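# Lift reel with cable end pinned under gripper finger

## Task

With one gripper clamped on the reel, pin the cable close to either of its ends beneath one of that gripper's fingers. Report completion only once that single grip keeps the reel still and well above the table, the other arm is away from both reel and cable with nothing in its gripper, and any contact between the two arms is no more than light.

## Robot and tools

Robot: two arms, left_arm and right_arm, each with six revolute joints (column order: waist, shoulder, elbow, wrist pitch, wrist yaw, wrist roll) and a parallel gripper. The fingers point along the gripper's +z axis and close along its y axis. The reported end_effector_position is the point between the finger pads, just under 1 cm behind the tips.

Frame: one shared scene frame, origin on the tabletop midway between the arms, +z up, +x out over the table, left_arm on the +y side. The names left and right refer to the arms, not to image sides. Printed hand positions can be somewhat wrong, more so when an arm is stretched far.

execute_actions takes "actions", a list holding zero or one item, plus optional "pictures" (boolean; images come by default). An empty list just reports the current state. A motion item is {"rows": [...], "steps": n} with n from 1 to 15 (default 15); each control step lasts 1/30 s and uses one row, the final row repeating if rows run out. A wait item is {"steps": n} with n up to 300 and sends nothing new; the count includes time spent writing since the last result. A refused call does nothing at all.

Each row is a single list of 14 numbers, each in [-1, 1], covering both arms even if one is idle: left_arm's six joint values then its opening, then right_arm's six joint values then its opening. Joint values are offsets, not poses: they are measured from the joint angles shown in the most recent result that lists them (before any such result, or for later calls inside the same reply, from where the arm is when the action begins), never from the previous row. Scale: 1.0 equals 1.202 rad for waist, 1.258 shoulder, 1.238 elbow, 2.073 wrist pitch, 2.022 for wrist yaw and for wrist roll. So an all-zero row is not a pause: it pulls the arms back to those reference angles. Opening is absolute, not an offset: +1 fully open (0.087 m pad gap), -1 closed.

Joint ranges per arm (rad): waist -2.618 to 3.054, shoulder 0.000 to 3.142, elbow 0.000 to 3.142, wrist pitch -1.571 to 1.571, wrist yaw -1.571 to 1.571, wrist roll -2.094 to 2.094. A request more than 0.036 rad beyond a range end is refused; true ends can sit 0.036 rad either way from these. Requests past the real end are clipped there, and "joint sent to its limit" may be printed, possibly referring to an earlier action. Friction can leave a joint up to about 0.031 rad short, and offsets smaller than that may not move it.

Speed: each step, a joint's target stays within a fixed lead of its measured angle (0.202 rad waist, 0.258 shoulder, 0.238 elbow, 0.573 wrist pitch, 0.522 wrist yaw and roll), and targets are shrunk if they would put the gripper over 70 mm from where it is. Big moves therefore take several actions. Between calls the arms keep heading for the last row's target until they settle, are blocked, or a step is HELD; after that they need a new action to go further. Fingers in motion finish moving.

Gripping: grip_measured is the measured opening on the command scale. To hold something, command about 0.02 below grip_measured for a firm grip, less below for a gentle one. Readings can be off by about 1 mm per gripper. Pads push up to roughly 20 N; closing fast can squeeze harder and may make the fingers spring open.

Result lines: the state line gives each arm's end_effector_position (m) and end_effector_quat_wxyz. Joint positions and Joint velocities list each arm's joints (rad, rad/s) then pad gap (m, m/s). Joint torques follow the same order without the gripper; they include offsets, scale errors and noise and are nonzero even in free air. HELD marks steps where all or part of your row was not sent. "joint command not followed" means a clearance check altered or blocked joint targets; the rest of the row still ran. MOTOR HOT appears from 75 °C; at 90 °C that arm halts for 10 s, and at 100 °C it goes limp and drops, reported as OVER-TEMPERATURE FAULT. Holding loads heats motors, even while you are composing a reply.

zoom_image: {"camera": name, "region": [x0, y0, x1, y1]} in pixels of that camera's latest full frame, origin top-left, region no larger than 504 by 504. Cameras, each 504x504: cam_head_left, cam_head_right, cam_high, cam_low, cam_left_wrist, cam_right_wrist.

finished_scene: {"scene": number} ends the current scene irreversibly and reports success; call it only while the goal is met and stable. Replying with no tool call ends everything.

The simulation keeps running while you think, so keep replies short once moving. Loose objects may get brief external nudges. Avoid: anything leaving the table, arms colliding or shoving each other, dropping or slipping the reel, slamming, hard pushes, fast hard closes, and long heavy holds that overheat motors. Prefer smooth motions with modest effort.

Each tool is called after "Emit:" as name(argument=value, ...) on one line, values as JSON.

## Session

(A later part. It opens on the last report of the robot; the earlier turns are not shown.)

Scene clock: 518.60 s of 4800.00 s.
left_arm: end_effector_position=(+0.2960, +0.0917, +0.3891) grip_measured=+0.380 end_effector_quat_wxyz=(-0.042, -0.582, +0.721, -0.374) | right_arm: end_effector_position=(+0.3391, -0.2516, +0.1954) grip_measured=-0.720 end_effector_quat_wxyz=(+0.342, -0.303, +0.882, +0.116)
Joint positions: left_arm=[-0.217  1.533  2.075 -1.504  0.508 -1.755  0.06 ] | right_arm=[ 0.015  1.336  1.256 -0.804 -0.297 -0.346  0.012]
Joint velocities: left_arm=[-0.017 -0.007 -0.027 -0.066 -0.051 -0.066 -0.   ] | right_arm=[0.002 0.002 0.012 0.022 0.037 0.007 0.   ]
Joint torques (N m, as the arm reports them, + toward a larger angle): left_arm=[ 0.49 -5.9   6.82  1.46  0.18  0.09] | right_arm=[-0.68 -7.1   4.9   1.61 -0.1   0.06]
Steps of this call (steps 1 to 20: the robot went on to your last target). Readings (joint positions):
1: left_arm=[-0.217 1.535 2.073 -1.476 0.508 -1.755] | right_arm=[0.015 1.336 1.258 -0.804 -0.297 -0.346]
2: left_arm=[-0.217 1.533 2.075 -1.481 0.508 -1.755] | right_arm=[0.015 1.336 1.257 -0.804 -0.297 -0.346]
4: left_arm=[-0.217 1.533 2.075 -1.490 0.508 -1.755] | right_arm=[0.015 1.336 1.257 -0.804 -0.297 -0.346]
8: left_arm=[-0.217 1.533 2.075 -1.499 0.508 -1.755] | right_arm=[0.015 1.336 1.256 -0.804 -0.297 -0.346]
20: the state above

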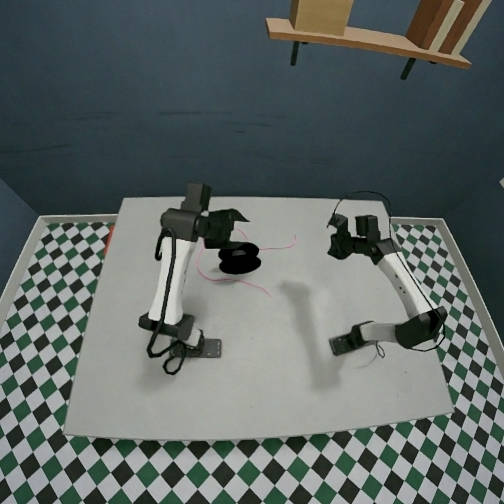

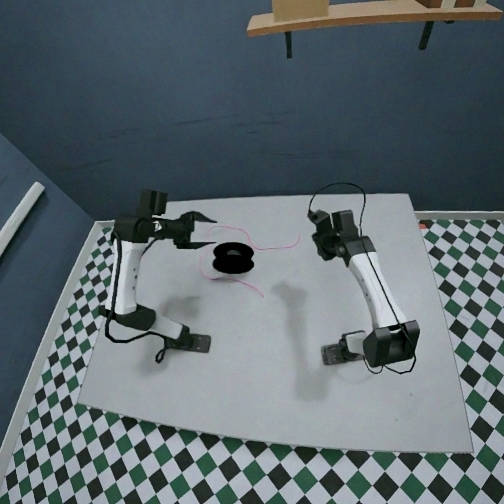

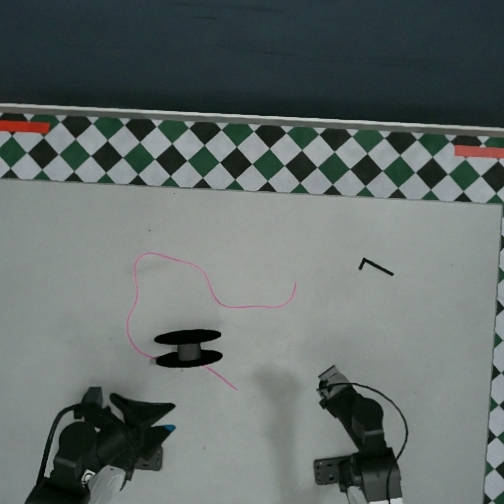

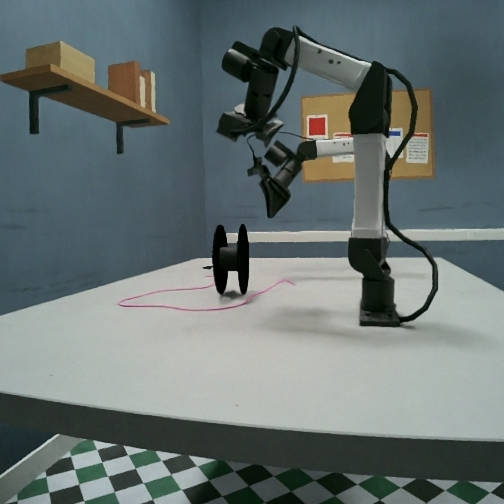

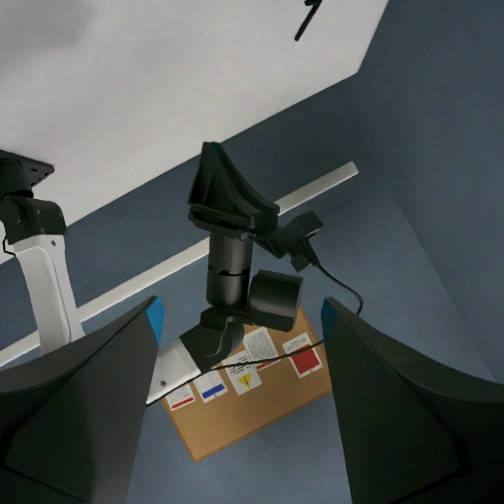

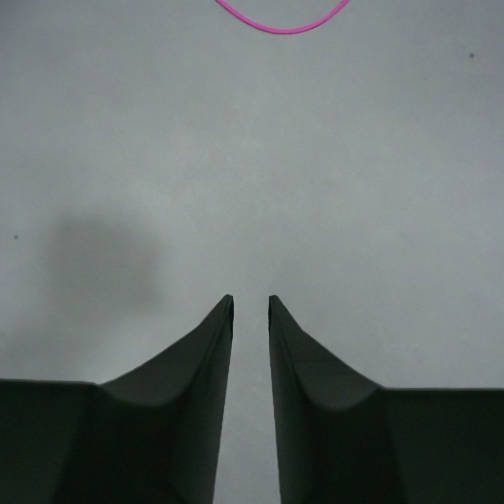

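Emit:
execute_actions(actions=[])

Emit:
zoom_image(camera="cam_high", region=[120, 310, 250, 410])

Emit:
zoom_image(camera="cam_head_left", region=[180, 215, 300, 305])

Scene clock: 606.90 s of 4800.00 s.
left_arm: end_effector_position=(+0.2960, +0.0918, +0.3891) grip_measured=+0.380 end_effector_quat_wxyz=(-0.043, -0.583, +0.721, -0.374) | right_arm: end_effector_position=(+0.3391, -0.2516, +0.1954) grip_measured=-0.720 end_effector_quat_wxyz=(+0.342, -0.303, +0.882, +0.116)
Joint positions: left_arm=[-0.217  1.533  2.075 -1.504  0.508 -1.755  0.06 ] | right_arm=[ 0.015  1.336  1.256 -0.804 -0.297 -0.346  0.012]
Joint velocities: left_arm=[ 0.017 -0.022 -0.017 -0.007  0.022 -0.007  0.001] | right_arm=[ 0.017  0.022  0.012  0.007 -0.051 -0.007 -0.   ]
Joint torques (N m, as the arm reports them, + toward a larger angle): left_arm=[ 0.71 -5.59  6.92  1.5   0.18  0.08] | right_arm=[-0.69 -7.1   4.9   1.61 -0.1   0.06]
Steps of this call (steps 1 to 15: the robot went on to your last target; steps 16 to 200: nothing new was sent; then 81.63 s passed at rest). Readings (joint positions):
1: left_arm=[-0.217 1.533 2.075 -1.504 0.508 -1.755] | right_arm=[0.015 1.336 1.256 -0.804 -0.297 -0.346]
2: left_arm=[-0.217 1.533 2.075 -1.504 0.508 -1.755] | right_arm=[0.015 1.336 1.256 -0.804 -0.297 -0.346]
4: left_arm=[-0.217 1.533 2.075 -1.504 0.508 -1.755] | right_arm=[0.015 1.336 1.256 -0.804 -0.297 -0.346]
8: left_arm=[-0.217 1.533 2.075 -1.504 0.508 -1.755] | right_arm=[0.015 1.336 1.256 -0.804 -0.297 -0.346]
200: the state above
All arms were judged still, so your last target was given up. Only a new action makes them travel on or press farther. Fingers that are still opening or closing keep moving.

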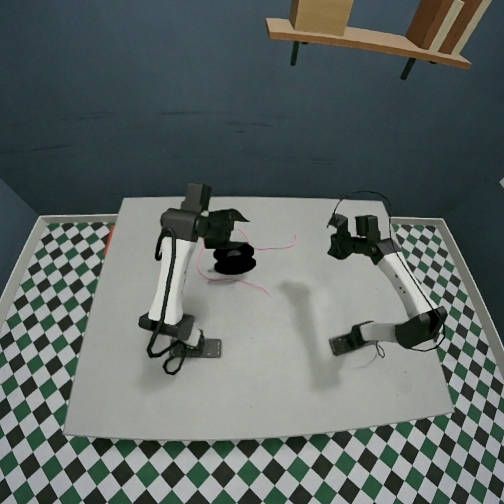

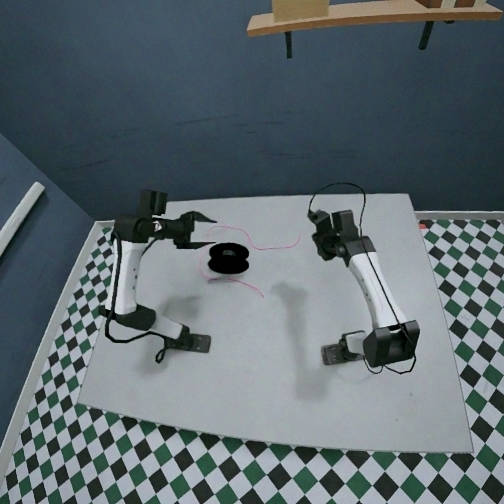

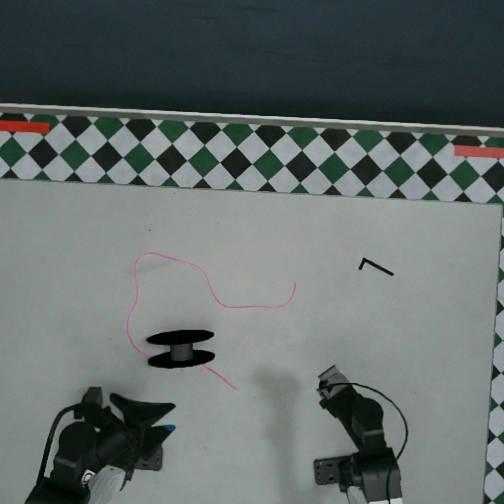

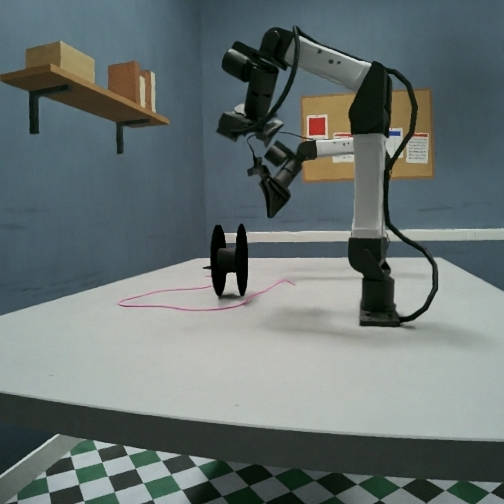

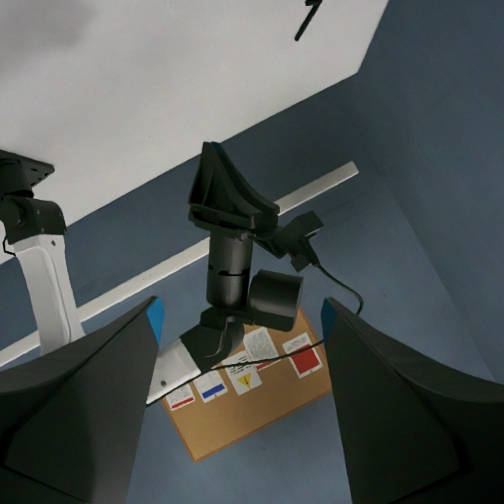

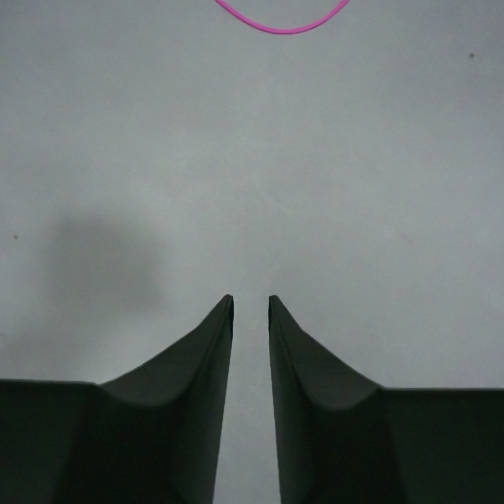

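Region (120, 310, 250, 410) of cam_high's 504x504 image, scaled by 3.877, with more detail than that image has; it fills the top 388 rows of this view, and the rest is white.

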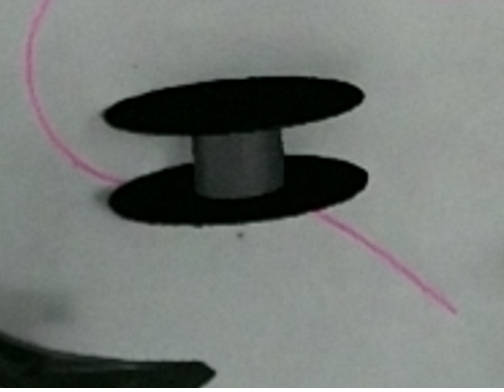

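Region (180, 215, 300, 305) of cam_head_left's 504x504 image, scaled by 4.200, with more detail than that image has; it fills the top 378 rows of this view, and the rest is white.

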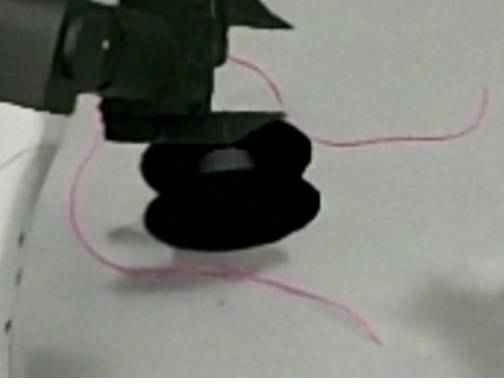

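Emit:
execute_actions(actions=[{"rows": [[0,0,0,0,0,0,0.5,0.010,0.006,-0.002,0.005,0.002,0.003,-0.70],[0,0,0,0,0,0,0.6,0.030,0.017,-0.005,0.014,0.007,0.008,-0.67],[0,0,0,0,0,0,0.7,0.058,0.033,-0.010,0.027,0.014,0.016,-0.64],[0,0,0,0,0,0,0.8,0.092,0.053,-0.016,0.042,0.022,0.025,-0.61],[0,0,0,0,0,0,0.9,0.130,0.075,-0.023,0.059,0.031,0.036,-0.58],[0,0,0,0,0,0,1,0.170,0.098,-0.030,0.077,0.040,0.046,-0.55],[0,0,0,0,0,0,1,0.210,0.121,-0.037,0.095,0.050,0.057,-0.52],[0,0,0,0,0,0,1,0.250,0.144,-0.045,0.113,0.059,0.068,-0.49],[0,0,0,0,0,0,1,0.290,0.167,-0.052,0.131,0.068,0.079,-0.46],[0,0,0,0,0,0,1,0.330,0.190,-0.059,0.149,0.078,0.090,-0.45],[0,0,0,0,0,0,1,0.370,0.213,-0.066,0.167,0.087,0.101,-0.45],[0,0,0,0,0,0,1,0.410,0.236,-0.073,0.185,0.096,0.112,-0.45],[0,0,0,0,0,0,1,0.450,0.259,-0.080,0.203,0.106,0.122,-0.45],[0,0,0,0,0,0,1,0.490,0.282,-0.088,0.221,0.115,0.133,-0.45],[0,0,0,0,0,0,1,0.530,0.305,-0.095,0.239,0.125,0.144,-0.45]], "steps": 15}], pictures=false)

Scene clock: 701.90 s of 4800.00 s.
left_arm: end_effector_position=(+0.2960, +0.0918, +0.3891) grip_measured=+1.000 end_effector_quat_wxyz=(-0.043, -0.583, +0.721, -0.374) | right_arm: end_effector_position=(+0.3033, -0.0700, +0.0899) grip_measured=-0.450 end_effector_quat_wxyz=(+0.277, -0.433, +0.845, +0.150)
Joint positions: left_arm=[-0.217  1.533  2.075 -1.504  0.508 -1.755  0.087] | right_arm=[ 0.561  1.665  1.18  -0.455 -0.127 -0.15   0.024]
Joint velocities: left_arm=[-0.002 -0.007  0.027  0.066  0.022 -0.022  0.   ] | right_arm=[ 1.35   0.857 -0.286  0.96   0.462  0.593  0.   ]
Joint torques (N m, as the arm reports them, + toward a larger angle): left_arm=[ 0.57 -5.66  5.48  1.57  0.2   0.07] | right_arm=[ 0.49 -8.34  5.19  1.53 -0.01  0.08]
Steps of this call (steps 1 to 180: nothing new was sent; then 88.50 s passed at rest; steps 181 to 195: all 15 steps of this action). Readings (joint positions):
181: left_arm=[-0.217 1.533 2.075 -1.504 0.508 -1.755] | right_arm=[0.015 1.336 1.256 -0.804 -0.297 -0.346]
182: left_arm=[-0.217 1.533 2.075 -1.504 0.508 -1.755] | right_arm=[0.018 1.336 1.256 -0.802 -0.295 -0.344]
184: left_arm=[-0.217 1.533 2.075 -1.504 0.508 -1.755] | right_arm=[0.053 1.346 1.256 -0.783 -0.282 -0.334]
188: left_arm=[-0.217 1.533 2.075 -1.504 0.508 -1.755] | right_arm=[0.221 1.439 1.253 -0.685 -0.239 -0.283]
195: the state above

Emit:
execute_actions(actions=[{"rows": [[0,0,0,0,0,0,1,0.082,0.047,-0.035,0.073,0.042,0.049,-0.45],[0,0,0,0,0,0,1,0.094,0.054,-0.037,0.078,0.045,0.052,-0.45],[0,0,0,0,0,0,1,0.110,0.063,-0.040,0.085,0.049,0.056,-0.45],[0,0,0,0,0,0,1,0.127,0.073,-0.043,0.093,0.053,0.061,-0.45],[0,0,0,0,0,0,1,0.144,0.083,-0.046,0.100,0.057,0.065,-0.45],[0,0,0,0,0,0,1,0.160,0.092,-0.049,0.107,0.061,0.069,-0.45],[0,0,0,0,0,0,1,0.174,0.100,-0.051,0.113,0.064,0.073,-0.45],[0,0,0,0,0,0,1,0.185,0.106,-0.053,0.118,0.066,0.076,-0.45],[0,0,0,0,0,0,1,0.192,0.110,-0.0545,0.121,0.068,0.078,-0.45],[0,0,0,0,0,0,1,0.1947,0.1113,-0.0549,0.1216,0.0682,0.0781,-0.45]], "steps": 15}], pictures=false)

Emit:
execute_actions(actions=[{"steps": 8}])

Scene clock: 707.93 s of 4800.00 s.
left_arm: end_effector_position=(+0.2960, +0.0918, +0.3891) grip_measured=+1.000 end_effector_quat_wxyz=(-0.043, -0.583, +0.721, -0.374) | right_arm: end_effector_position=(+0.2581, +0.0045, +0.0478) grip_measured=-0.450 end_effector_quat_wxyz=(+0.293, -0.453, +0.827, +0.161)
Joint positions: left_arm=[-0.217  1.533  2.075 -1.504  0.508 -1.755  0.087] | right_arm=[ 0.794  1.793  1.132 -0.229 -0.009 -0.01   0.024]
Joint velocities: left_arm=[ 0.002 -0.022  0.007 -0.051  0.095 -0.037  0.   ] | right_arm=[ 0.002  0.007  0.007  0.022 -0.007  0.007  0.   ]
Joint torques (N m, as the arm reports them, + toward a larger angle): left_arm=[ 0.64 -5.69  5.24  1.5   0.23  0.08] | right_arm=[ 0.36 -8.64  5.07  1.86  0.16  0.19]
Steps of this call (steps 1 to 30: the robot went on to your last target; steps 31 to 166: nothing new was sent; steps 167 to 181: all 15 steps of this action). Readings (joint positions):
167: left_arm=[-0.217 1.533 2.075 -1.504 0.508 -1.755] | right_arm=[0.661 1.726 1.148 -0.319 -0.056 -0.064]
168: left_arm=[-0.217 1.533 2.075 -1.504 0.508 -1.755] | right_arm=[0.661 1.726 1.148 -0.318 -0.055 -0.063]
170: left_arm=[-0.217 1.533 2.075 -1.504 0.508 -1.755] | right_arm=[0.670 1.728 1.148 -0.307 -0.045 -0.056]
174: left_arm=[-0.217 1.533 2.075 -1.504 0.508 -1.755] | right_arm=[0.741 1.758 1.148 -0.260 -0.023 -0.032]
181: the state above

Scene clock: 708.20 s of 4800.00 s.
left_arm: end_effector_position=(+0.2960, +0.0918, +0.3891) grip_measured=+1.000 end_effector_quat_wxyz=(-0.043, -0.583, +0.721, -0.374) | right_arm: end_effector_position=(+0.2604, +0.0063, +0.0494) grip_measured=-0.450 end_effector_quat_wxyz=(+0.299, -0.448, +0.827, +0.162)
Joint positions: left_arm=[-0.217  1.533  2.075 -1.504  0.508 -1.755  0.087] | right_arm=[ 0.794  1.793  1.132 -0.216 -0.002 -0.004  0.024]
Joint velocities: left_arm=[-0.012 -0.007  0.007 -0.022 -0.037 -0.051  0.   ] | right_arm=[-0.007 -0.027 -0.017  0.022 -0.066 -0.037 -0.001]
Joint torques (N m, as the arm reports them, + toward a larger angle): left_arm=[ 0.48 -5.66  5.27  1.56  0.16  0.1 ] | right_arm=[ 0.19 -8.71  4.94  1.75  0.16  0.18]
Steps of this call (steps 1 to 8: the robot went on to your last target). Readings (joint positions):
1: left_arm=[-0.217 1.533 2.075 -1.504 0.508 -1.755] | right_arm=[0.794 1.793 1.132 -0.227 -0.008 -0.008]
2: left_arm=[-0.217 1.533 2.075 -1.504 0.508 -1.755] | right_arm=[0.794 1.793 1.132 -0.224 -0.006 -0.007]
4: left_arm=[-0.217 1.533 2.075 -1.504 0.508 -1.755] | right_arm=[0.794 1.793 1.132 -0.220 -0.004 -0.006]
8: the state above

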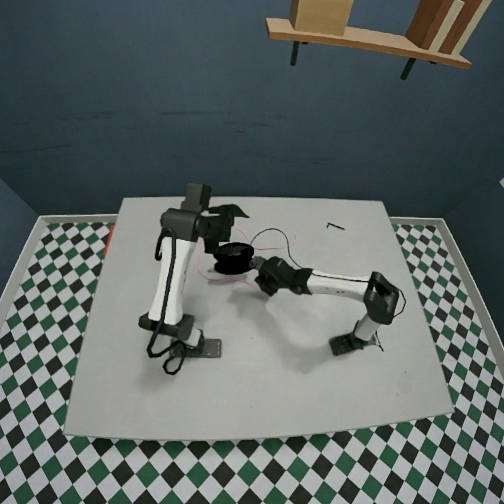

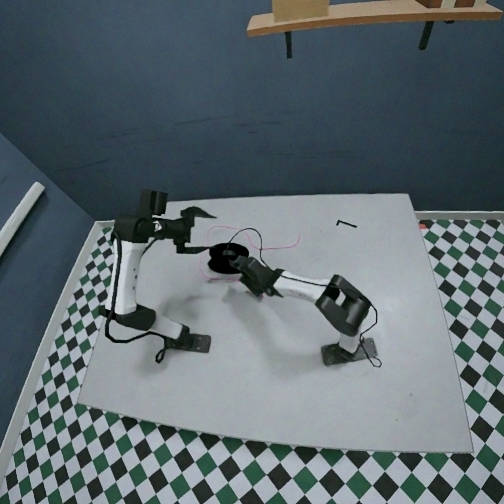

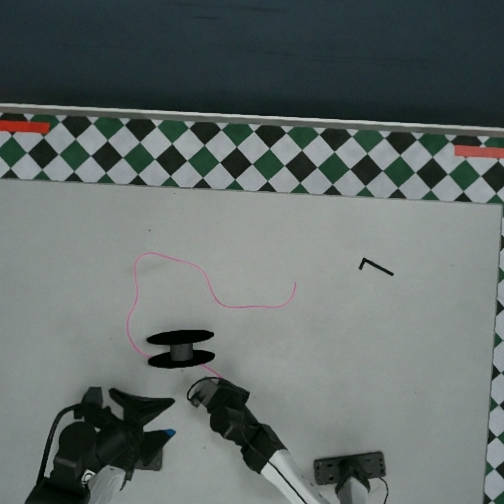

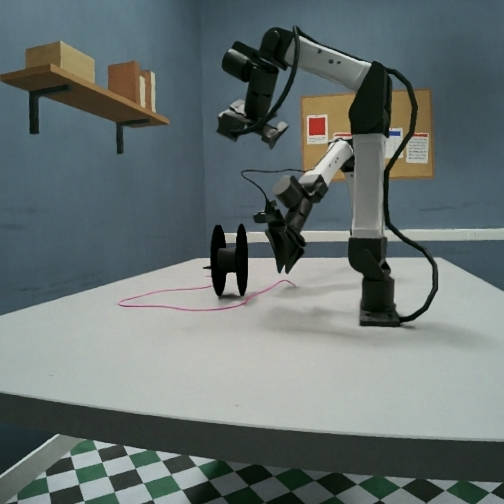

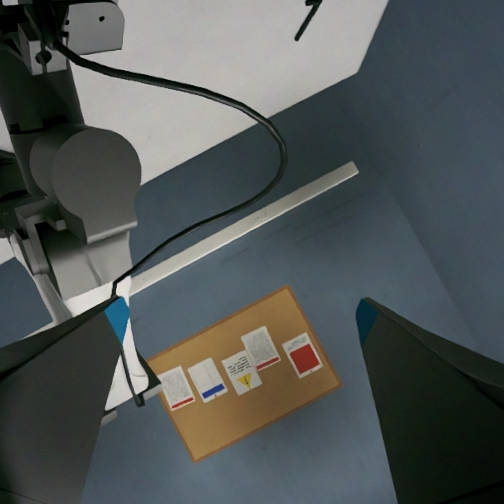

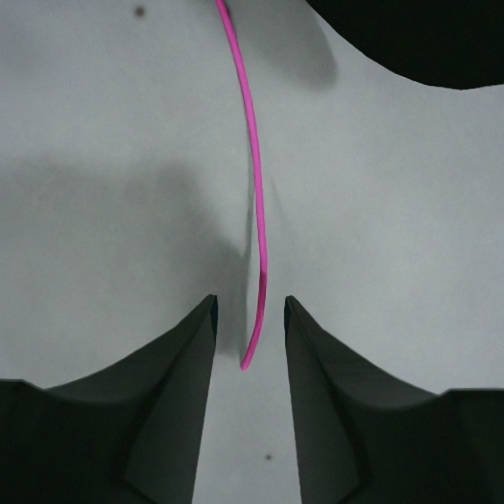

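Emit:
execute_actions(actions=[])

Scene clock: 722.03 s of 4800.00 s.
left_arm: end_effector_position=(+0.2960, +0.0918, +0.3891) grip_measured=+1.000 end_effector_quat_wxyz=(-0.043, -0.583, +0.721, -0.374) | right_arm: end_effector_position=(+0.2608, +0.0066, +0.0497) grip_measured=-0.450 end_effector_quat_wxyz=(+0.300, -0.448, +0.827, +0.162)
Joint positions: left_arm=[-0.217  1.533  2.075 -1.504  0.508 -1.755  0.087] | right_arm=[ 0.794  1.793  1.132 -0.214 -0.001 -0.003  0.024]
Joint velocities: left_arm=[ 0.002 -0.017 -0.007  0.066  0.066 -0.007  0.   ] | right_arm=[-0.012  0.007 -0.017  0.037 -0.007  0.022 -0.001]
Joint torques (N m, as the arm reports them, + toward a larger angle): left_arm=[ 0.57 -5.66  5.41  1.58  0.16  0.1 ] | right_arm=[ 0.15 -8.71  4.95  1.75  0.18  0.18]
Steps of this call (steps 1 to 30: the robot went on to your last target; steps 31 to 210: nothing new was sent; then 6.83 s passed at rest). Readings (joint positions):
1: left_arm=[-0.217 1.533 2.075 -1.504 0.508 -1.755] | right_arm=[0.794 1.793 1.132 -0.216 -0.002 -0.004]
2: left_arm=[-0.217 1.533 2.075 -1.504 0.508 -1.755] | right_arm=[0.794 1.793 1.132 -0.215 -0.002 -0.004]
4: left_arm=[-0.217 1.533 2.075 -1.504 0.508 -1.755] | right_arm=[0.794 1.793 1.132 -0.215 -0.002 -0.003]
8: left_arm=[-0.217 1.533 2.075 -1.504 0.508 -1.755] | right_arm=[0.794 1.793 1.132 -0.214 -0.001 -0.003]
210: the state above
All arms were judged still, so your last target was given up. Only a new action makes them travel on or press farther. Fingers that are still opening or closing keep moving.

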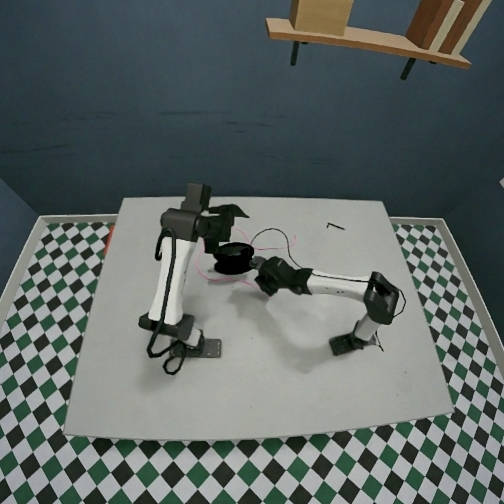

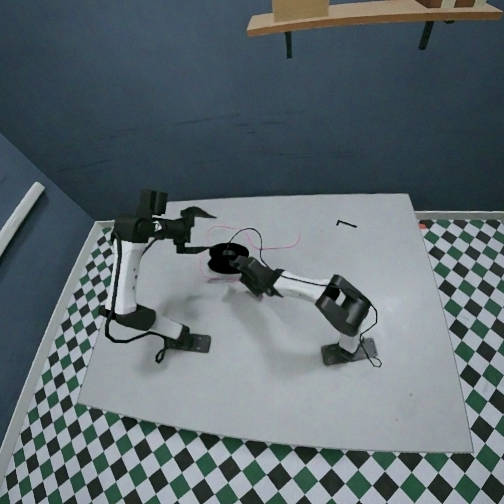

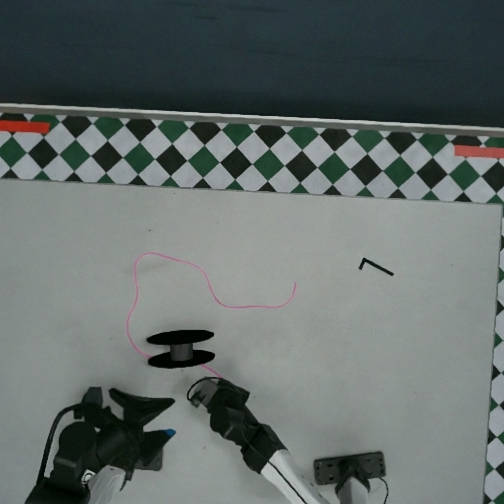

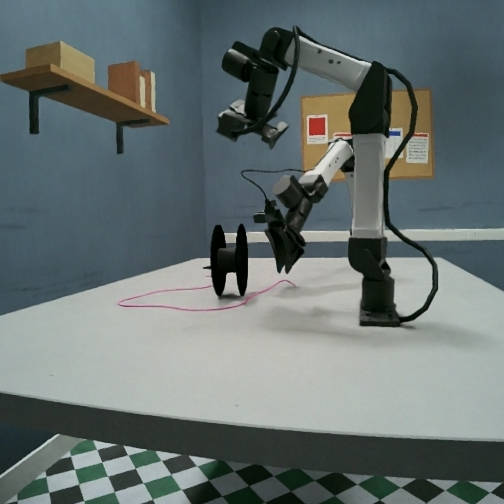

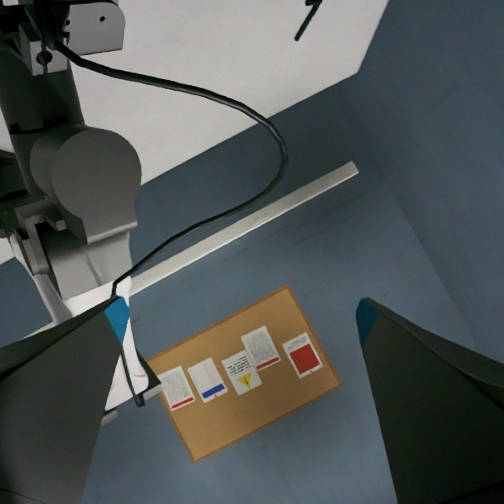

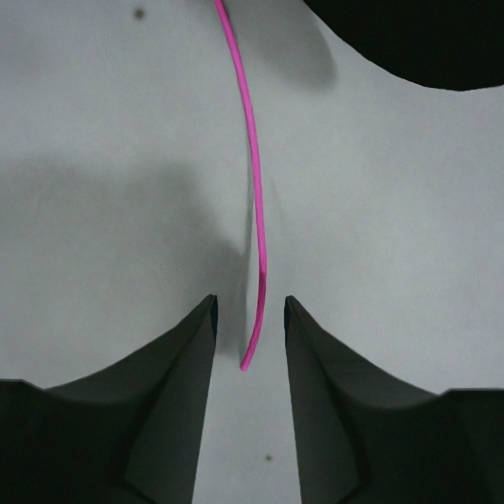

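Emit:
zoom_image(camera="cam_low", region=[200, 210, 320, 320])

Emit:
zoom_image(camera="cam_high", region=[110, 310, 270, 450])

Region (200, 210, 320, 320) of cam_low's 504x504 image, scaled by 4.200, with more detail than that image has; it fills the top 462 rows of this view, and the rest is white.

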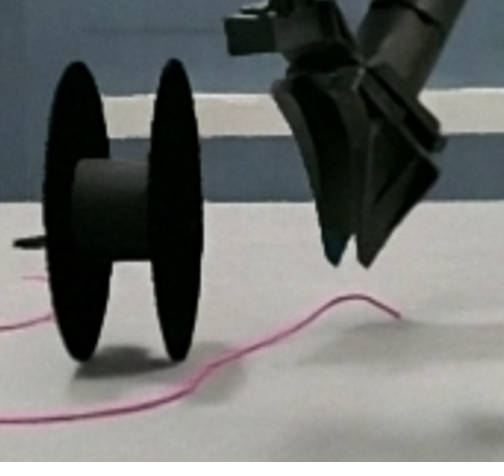

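Region (110, 310, 270, 450) of cam_high's 504x504 image, scaled by 3.150, with more detail than that image has; it fills the top 441 rows of this view, and the rest is white.

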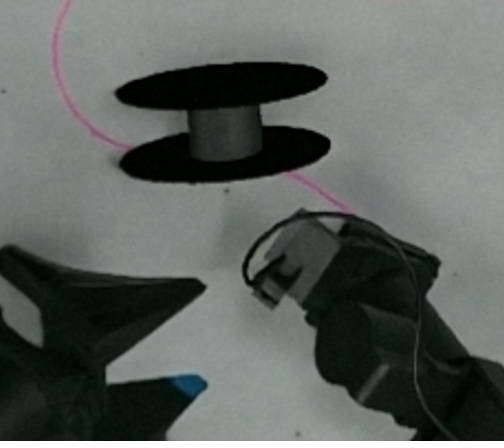

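Emit:
execute_actions(actions=[{"rows": [[0,0,0,0,0,0,1,0,-0.008,-0.015,0.025,0,0,-0.45],[0,0,0,0,0,0,1,0,-0.016,-0.035,0.05,0,0,-0.45],[0,0,0,0,0,0,1,0,-0.026,-0.06,0.075,0,0,-0.45],[0,0,0,0,0,0,1,0,-0.038,-0.085,0.1,0,0,-0.45],[0,0,0,0,0,0,1,0,-0.05,-0.11,0.12,0,0,-0.45],[0,0,0,0,0,0,1,0,-0.062,-0.14,0.14,0,0,-0.45],[0,0,0,0,0,0,1,0,-0.074,-0.17,0.16,0,0,-0.45],[0,0,0,0,0,0,1,0,-0.086,-0.2,0.18,0,0,-0.45],[0,0,0,0,0,0,1,0,-0.098,-0.23,0.2,0,0,-0.45],[0,0,0,0,0,0,1,0,-0.11,-0.26,0.215,0,0,-0.45],[0,0,0,0,0,0,1,0,-0.12,-0.285,0.23,0,0,-0.45],[0,0,0,0,0,0,1,0,-0.13,-0.31,0.24,0,0,-0.45],[0,0,0,0,0,0,1,0,-0.138,-0.33,0.246,0,0,-0.45],[0,0,0,0,0,0,1,0,-0.143,-0.342,0.249,0,0,-0.45],[0,0,0,0,0,0,1,0,-0.146,-0.348,0.249,0,0,-0.45]], "steps": 15}], pictures=false)

Emit:
execute_actions(actions=[{"steps": 15}])

Scene clock: 815.37 s of 4800.00 s.
left_arm: end_effector_position=(+0.2960, +0.0918, +0.3891) grip_measured=+1.000 end_effector_quat_wxyz=(-0.043, -0.583, +0.721, -0.374) | right_arm: end_effector_position=(+0.2436, -0.0196, +0.0333) grip_measured=-0.450 end_effector_quat_wxyz=(+0.377, -0.430, +0.795, +0.203)
Joint positions: left_arm=[-0.217  1.533  2.075 -1.504  0.508 -1.755  0.087] | right_arm=[ 0.794  1.639  0.744  0.209 -0.001 -0.003  0.024]
Joint velocities: left_arm=[-0.012  0.007 -0.002  0.007  0.051  0.007  0.   ] | right_arm=[-0.002 -0.164 -0.52   0.462  0.007  0.051 -0.   ]
Joint torques (N m, as the arm reports them, + toward a larger angle): left_arm=[ 0.31 -5.72  5.46  1.56  0.16  0.15] | right_arm=[ 0.11 -9.13  4.95  2.15  0.06  0.06]
Steps of this call (steps 1 to 180: nothing new was sent; then 86.83 s passed at rest; steps 181 to 195: all 15 steps of this action). Readings (joint positions):
181: left_arm=[-0.217 1.533 2.075 -1.504 0.508 -1.755] | right_arm=[0.794 1.793 1.132 -0.210 -0.001 -0.003]
182: left_arm=[-0.217 1.533 2.075 -1.504 0.508 -1.755] | right_arm=[0.794 1.793 1.128 -0.195 -0.001 -0.003]
184: left_arm=[-0.217 1.533 2.075 -1.504 0.508 -1.755] | right_arm=[0.794 1.783 1.098 -0.135 -0.001 -0.003]
188: left_arm=[-0.217 1.533 2.075 -1.504 0.508 -1.755] | right_arm=[0.794 1.727 0.971 0.005 -0.001 -0.003]
195: the state above

Scene clock: 815.87 s of 4800.00 s.
left_arm: end_effector_position=(+0.2960, +0.0918, +0.3891) grip_measured=+1.000 end_effector_quat_wxyz=(-0.043, -0.583, +0.721, -0.374) | right_arm: end_effector_position=(+0.2473, -0.0139, +0.0403) grip_measured=-0.450 end_effector_quat_wxyz=(+0.401, -0.424, +0.783, +0.216)
Joint positions: left_arm=[-0.217  1.533  2.075 -1.504  0.508 -1.755  0.087] | right_arm=[ 0.794  1.633  0.72   0.289 -0.001 -0.003  0.024]
Joint velocities: left_arm=[ 0.007  0.012 -0.022 -0.037  0.007 -0.051  0.   ] | right_arm=[-0.007 -0.027 -0.002  0.051 -0.022 -0.066  0.   ]
Joint torques (N m, as the arm reports them, + toward a larger angle): left_arm=[ 0.46 -5.69  5.26  1.56  0.26  0.06] | right_arm=[ 0.12 -9.59  4.6   2.02  0.05  0.06]
Steps of this call (steps 1 to 15: the robot went on to your last target). Readings (joint positions):
1: left_arm=[-0.217 1.533 2.075 -1.504 0.508 -1.755] | right_arm=[0.794 1.635 0.731 0.221 -0.001 -0.003]
2: left_arm=[-0.217 1.533 2.075 -1.504 0.508 -1.755] | right_arm=[0.794 1.633 0.723 0.231 -0.001 -0.003]
4: left_arm=[-0.217 1.533 2.075 -1.504 0.508 -1.755] | right_arm=[0.794 1.633 0.720 0.248 -0.001 -0.003]
8: left_arm=[-0.217 1.533 2.075 -1.504 0.508 -1.755] | right_arm=[0.794 1.633 0.720 0.276 -0.001 -0.003]
15: the state above

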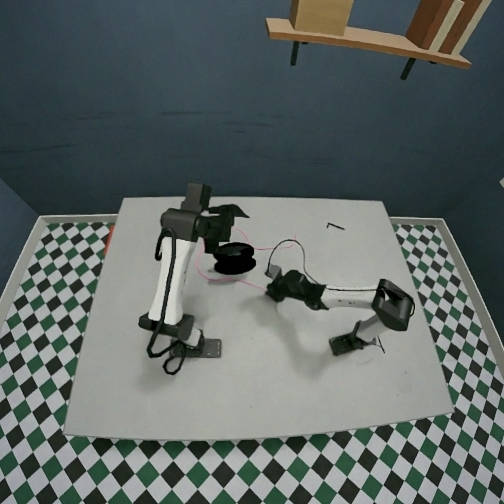

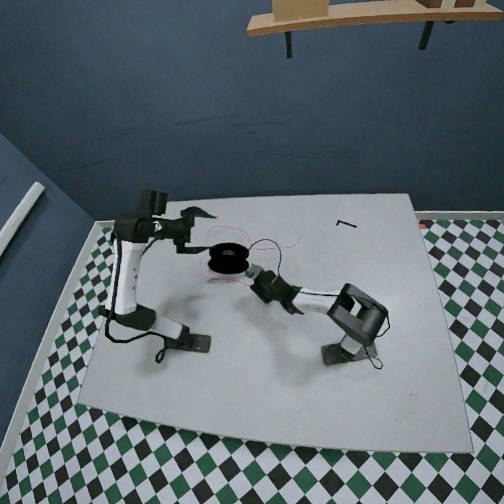

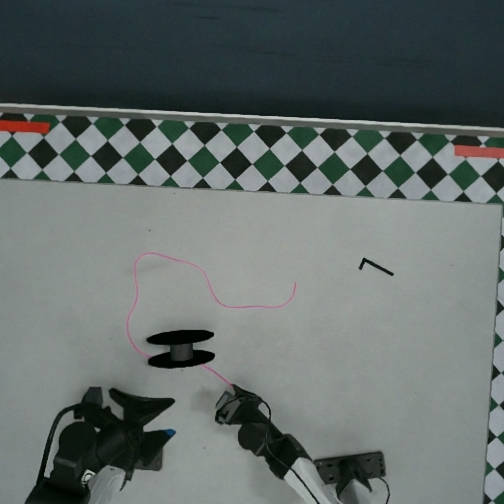

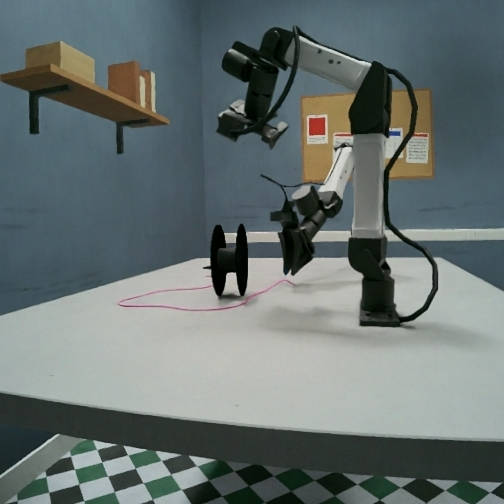

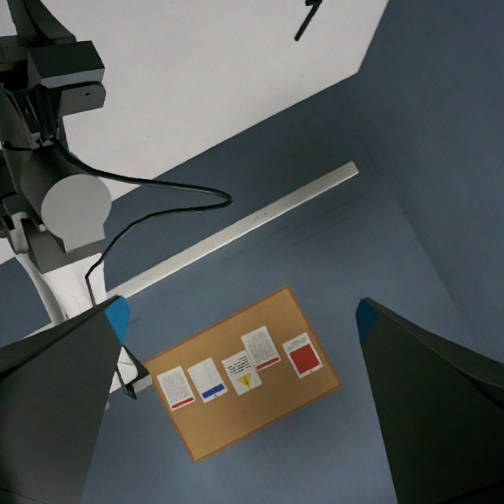

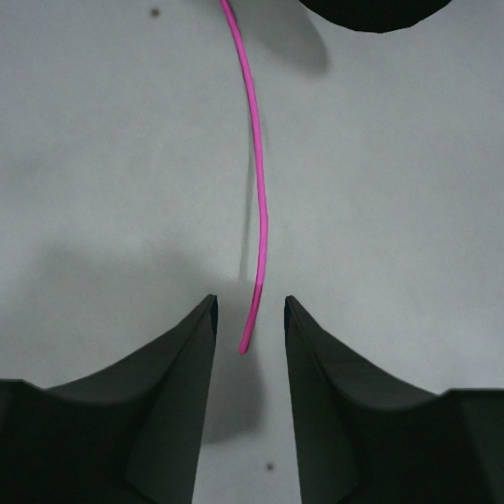

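Emit:
execute_actions(actions=[{"rows": [[0,0,0,0,0,0,1,0,0.002,-0.003,0.015,0,0,-0.45],[0,0,0,0,0,0,1,0,0.006,-0.007,0.03,0,0,-0.45],[0,0,0,0,0,0,1,0,0.012,-0.012,0.045,0,0,-0.45],[0,0,0,0,0,0,1,0,0.018,-0.018,0.057,0,0,-0.45],[0,0,0,0,0,0,1,0,0.025,-0.024,0.067,0,0,-0.45],[0,0,0,0,0,0,1,0,0.032,-0.03,0.075,0,0,-0.45],[0,0,0,0,0,0,1,0,0.039,-0.036,0.081,0,0,-0.45],[0,0,0,0,0,0,1,0,0.046,-0.042,0.085,0,0,-0.45],[0,0,0,0,0,0,1,0,0.053,-0.048,0.085,0,0,-0.45],[0,0,0,0,0,0,1,0,0.059,-0.053,0.085,0,0,-0.45],[0,0,0,0,0,0,1,0,0.064,-0.057,0.085,0,0,-0.45],[0,0,0,0,0,0,1,0,0.068,-0.06,0.085,0,0,-0.45],[0,0,0,0,0,0,1,0,0.071,-0.062,0.085,0,0,-0.45],[0,0,0,0,0,0,1,0,0.073,-0.064,0.085,0,0,-0.45]], "steps": 15}], pictures=false)

Emit:
execute_actions(actions=[{"steps": 12}])

Scene clock: 821.40 s of 4800.00 s.
left_arm: end_effector_position=(+0.2960, +0.0918, +0.3891) grip_measured=+1.000 end_effector_quat_wxyz=(-0.043, -0.583, +0.721, -0.374) | right_arm: end_effector_position=(+0.2481, -0.0127, +0.0177) grip_measured=-0.450 end_effector_quat_wxyz=(+0.410, -0.421, +0.778, +0.221)
Joint positions: left_arm=[-0.217  1.533  2.075 -1.504  0.508 -1.755  0.087] | right_arm=[ 0.794  1.708  0.665  0.441 -0.001 -0.003  0.024]
Joint velocities: left_arm=[ 0.012 -0.007 -0.012 -0.051 -0.022 -0.007  0.   ] | right_arm=[-0.002  0.134 -0.129 -0.095  0.051  0.051  0.   ]
Joint torques (N m, as the arm reports them, + toward a larger angle): left_arm=[ 0.54 -5.62  5.33  1.6   0.18  0.04] | right_arm=[ 0.12 -7.32  4.22  2.18  0.06  0.06]
Steps of this call (steps 1 to 15: the robot went on to your last target; steps 16 to 151: nothing new was sent; steps 152 to 166: all 15 steps of this action). Readings (joint positions):
152: left_arm=[-0.217 1.533 2.075 -1.504 0.508 -1.755] | right_arm=[0.794 1.633 0.720 0.293 -0.001 -0.003]
153: left_arm=[-0.217 1.533 2.075 -1.504 0.508 -1.755] | right_arm=[0.794 1.633 0.720 0.299 -0.001 -0.003]
155: left_arm=[-0.217 1.533 2.075 -1.504 0.508 -1.755] | right_arm=[0.794 1.633 0.720 0.324 -0.001 -0.003]
159: left_arm=[-0.217 1.533 2.075 -1.504 0.508 -1.755] | right_arm=[0.794 1.652 0.714 0.403 -0.001 -0.003]
166: the state above

Scene clock: 821.80 s of 4800.00 s.
left_arm: end_effector_position=(+0.2960, +0.0918, +0.3891) grip_measured=+1.000 end_effector_quat_wxyz=(-0.043, -0.583, +0.721, -0.374) | right_arm: end_effector_position=(+0.2481, -0.0127, +0.0164) grip_measured=-0.450 end_effector_quat_wxyz=(+0.411, -0.421, +0.778, +0.221)
Joint positions: left_arm=[-0.217  1.533  2.075 -1.504  0.508 -1.755  0.087] | right_arm=[ 0.794  1.713  0.66   0.453 -0.001 -0.003  0.024]
Joint velocities: left_arm=[-0.017 -0.007 -0.017 -0.007 -0.022  0.051  0.   ] | right_arm=[-0.012 -0.007 -0.002 -0.051 -0.051 -0.066 -0.   ]
Joint torques (N m, as the arm reports them, + toward a larger angle): left_arm=[ 0.48 -5.72  5.37  1.52  0.27  0.13] | right_arm=[ 0.12 -6.84  4.07  2.01  0.06  0.06]
Steps of this call (steps 1 to 12: the robot went on to your last target). Readings (joint positions):
1: left_arm=[-0.217 1.533 2.075 -1.504 0.508 -1.755] | right_arm=[0.794 1.711 0.662 0.441 -0.001 -0.003]
2: left_arm=[-0.217 1.533 2.075 -1.504 0.508 -1.755] | right_arm=[0.794 1.713 0.660 0.441 -0.001 -0.003]
4: left_arm=[-0.217 1.533 2.075 -1.504 0.508 -1.755] | right_arm=[0.794 1.713 0.660 0.444 -0.001 -0.003]
8: left_arm=[-0.217 1.533 2.075 -1.504 0.508 -1.755] | right_arm=[0.794 1.713 0.660 0.450 -0.001 -0.003]
12: the state above

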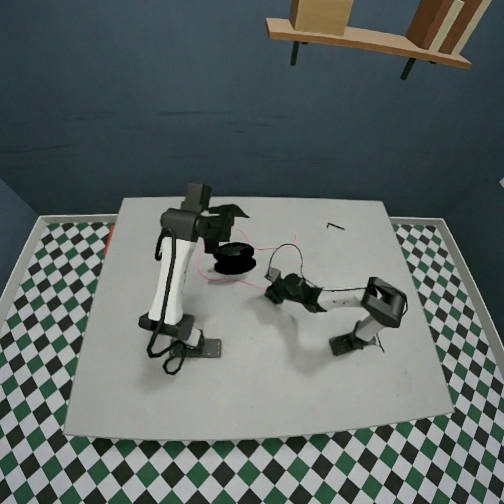

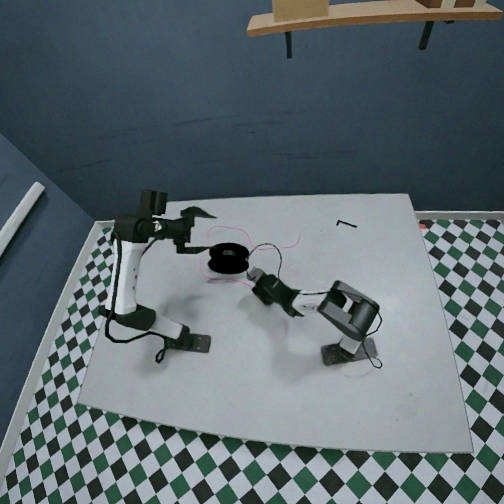

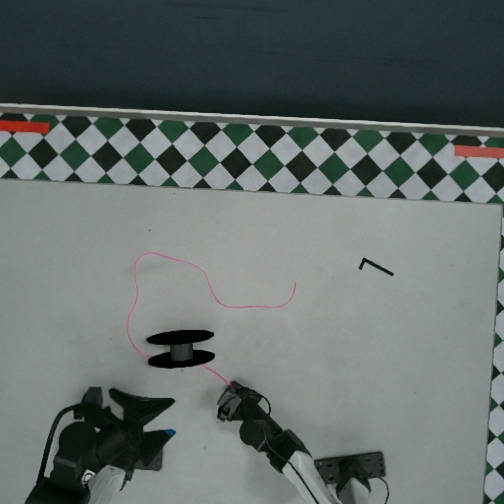

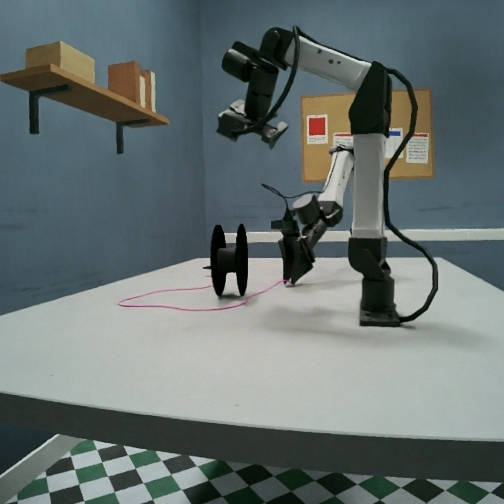

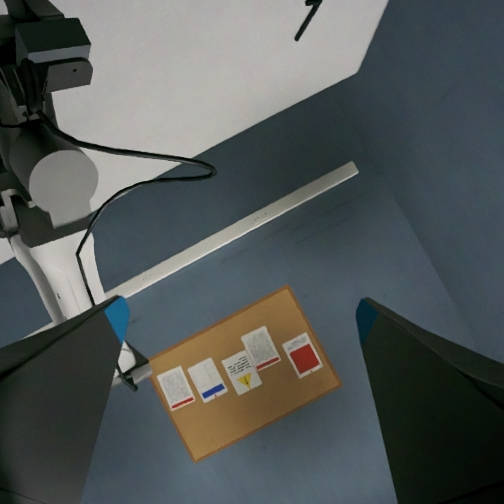

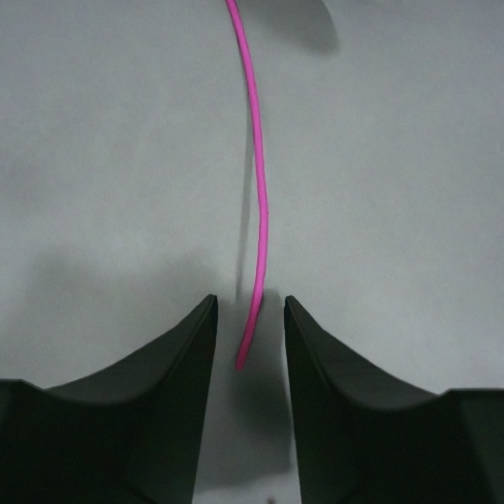

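Emit:
zoom_image(camera="cam_low", region=[250, 240, 330, 310])

Region (250, 240, 330, 310) of cam_low's 504x504 image, scaled by 6.300, with more detail than that image has; it fills the top 441 rows of this view, and the rest is white.

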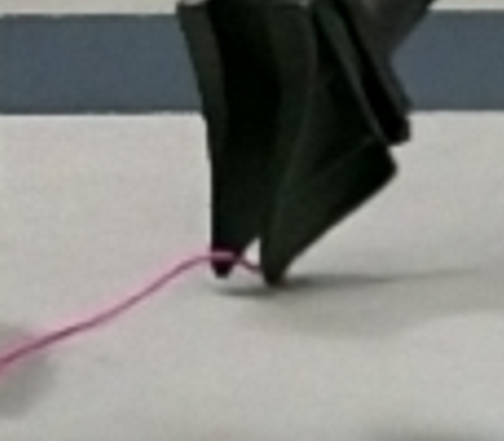

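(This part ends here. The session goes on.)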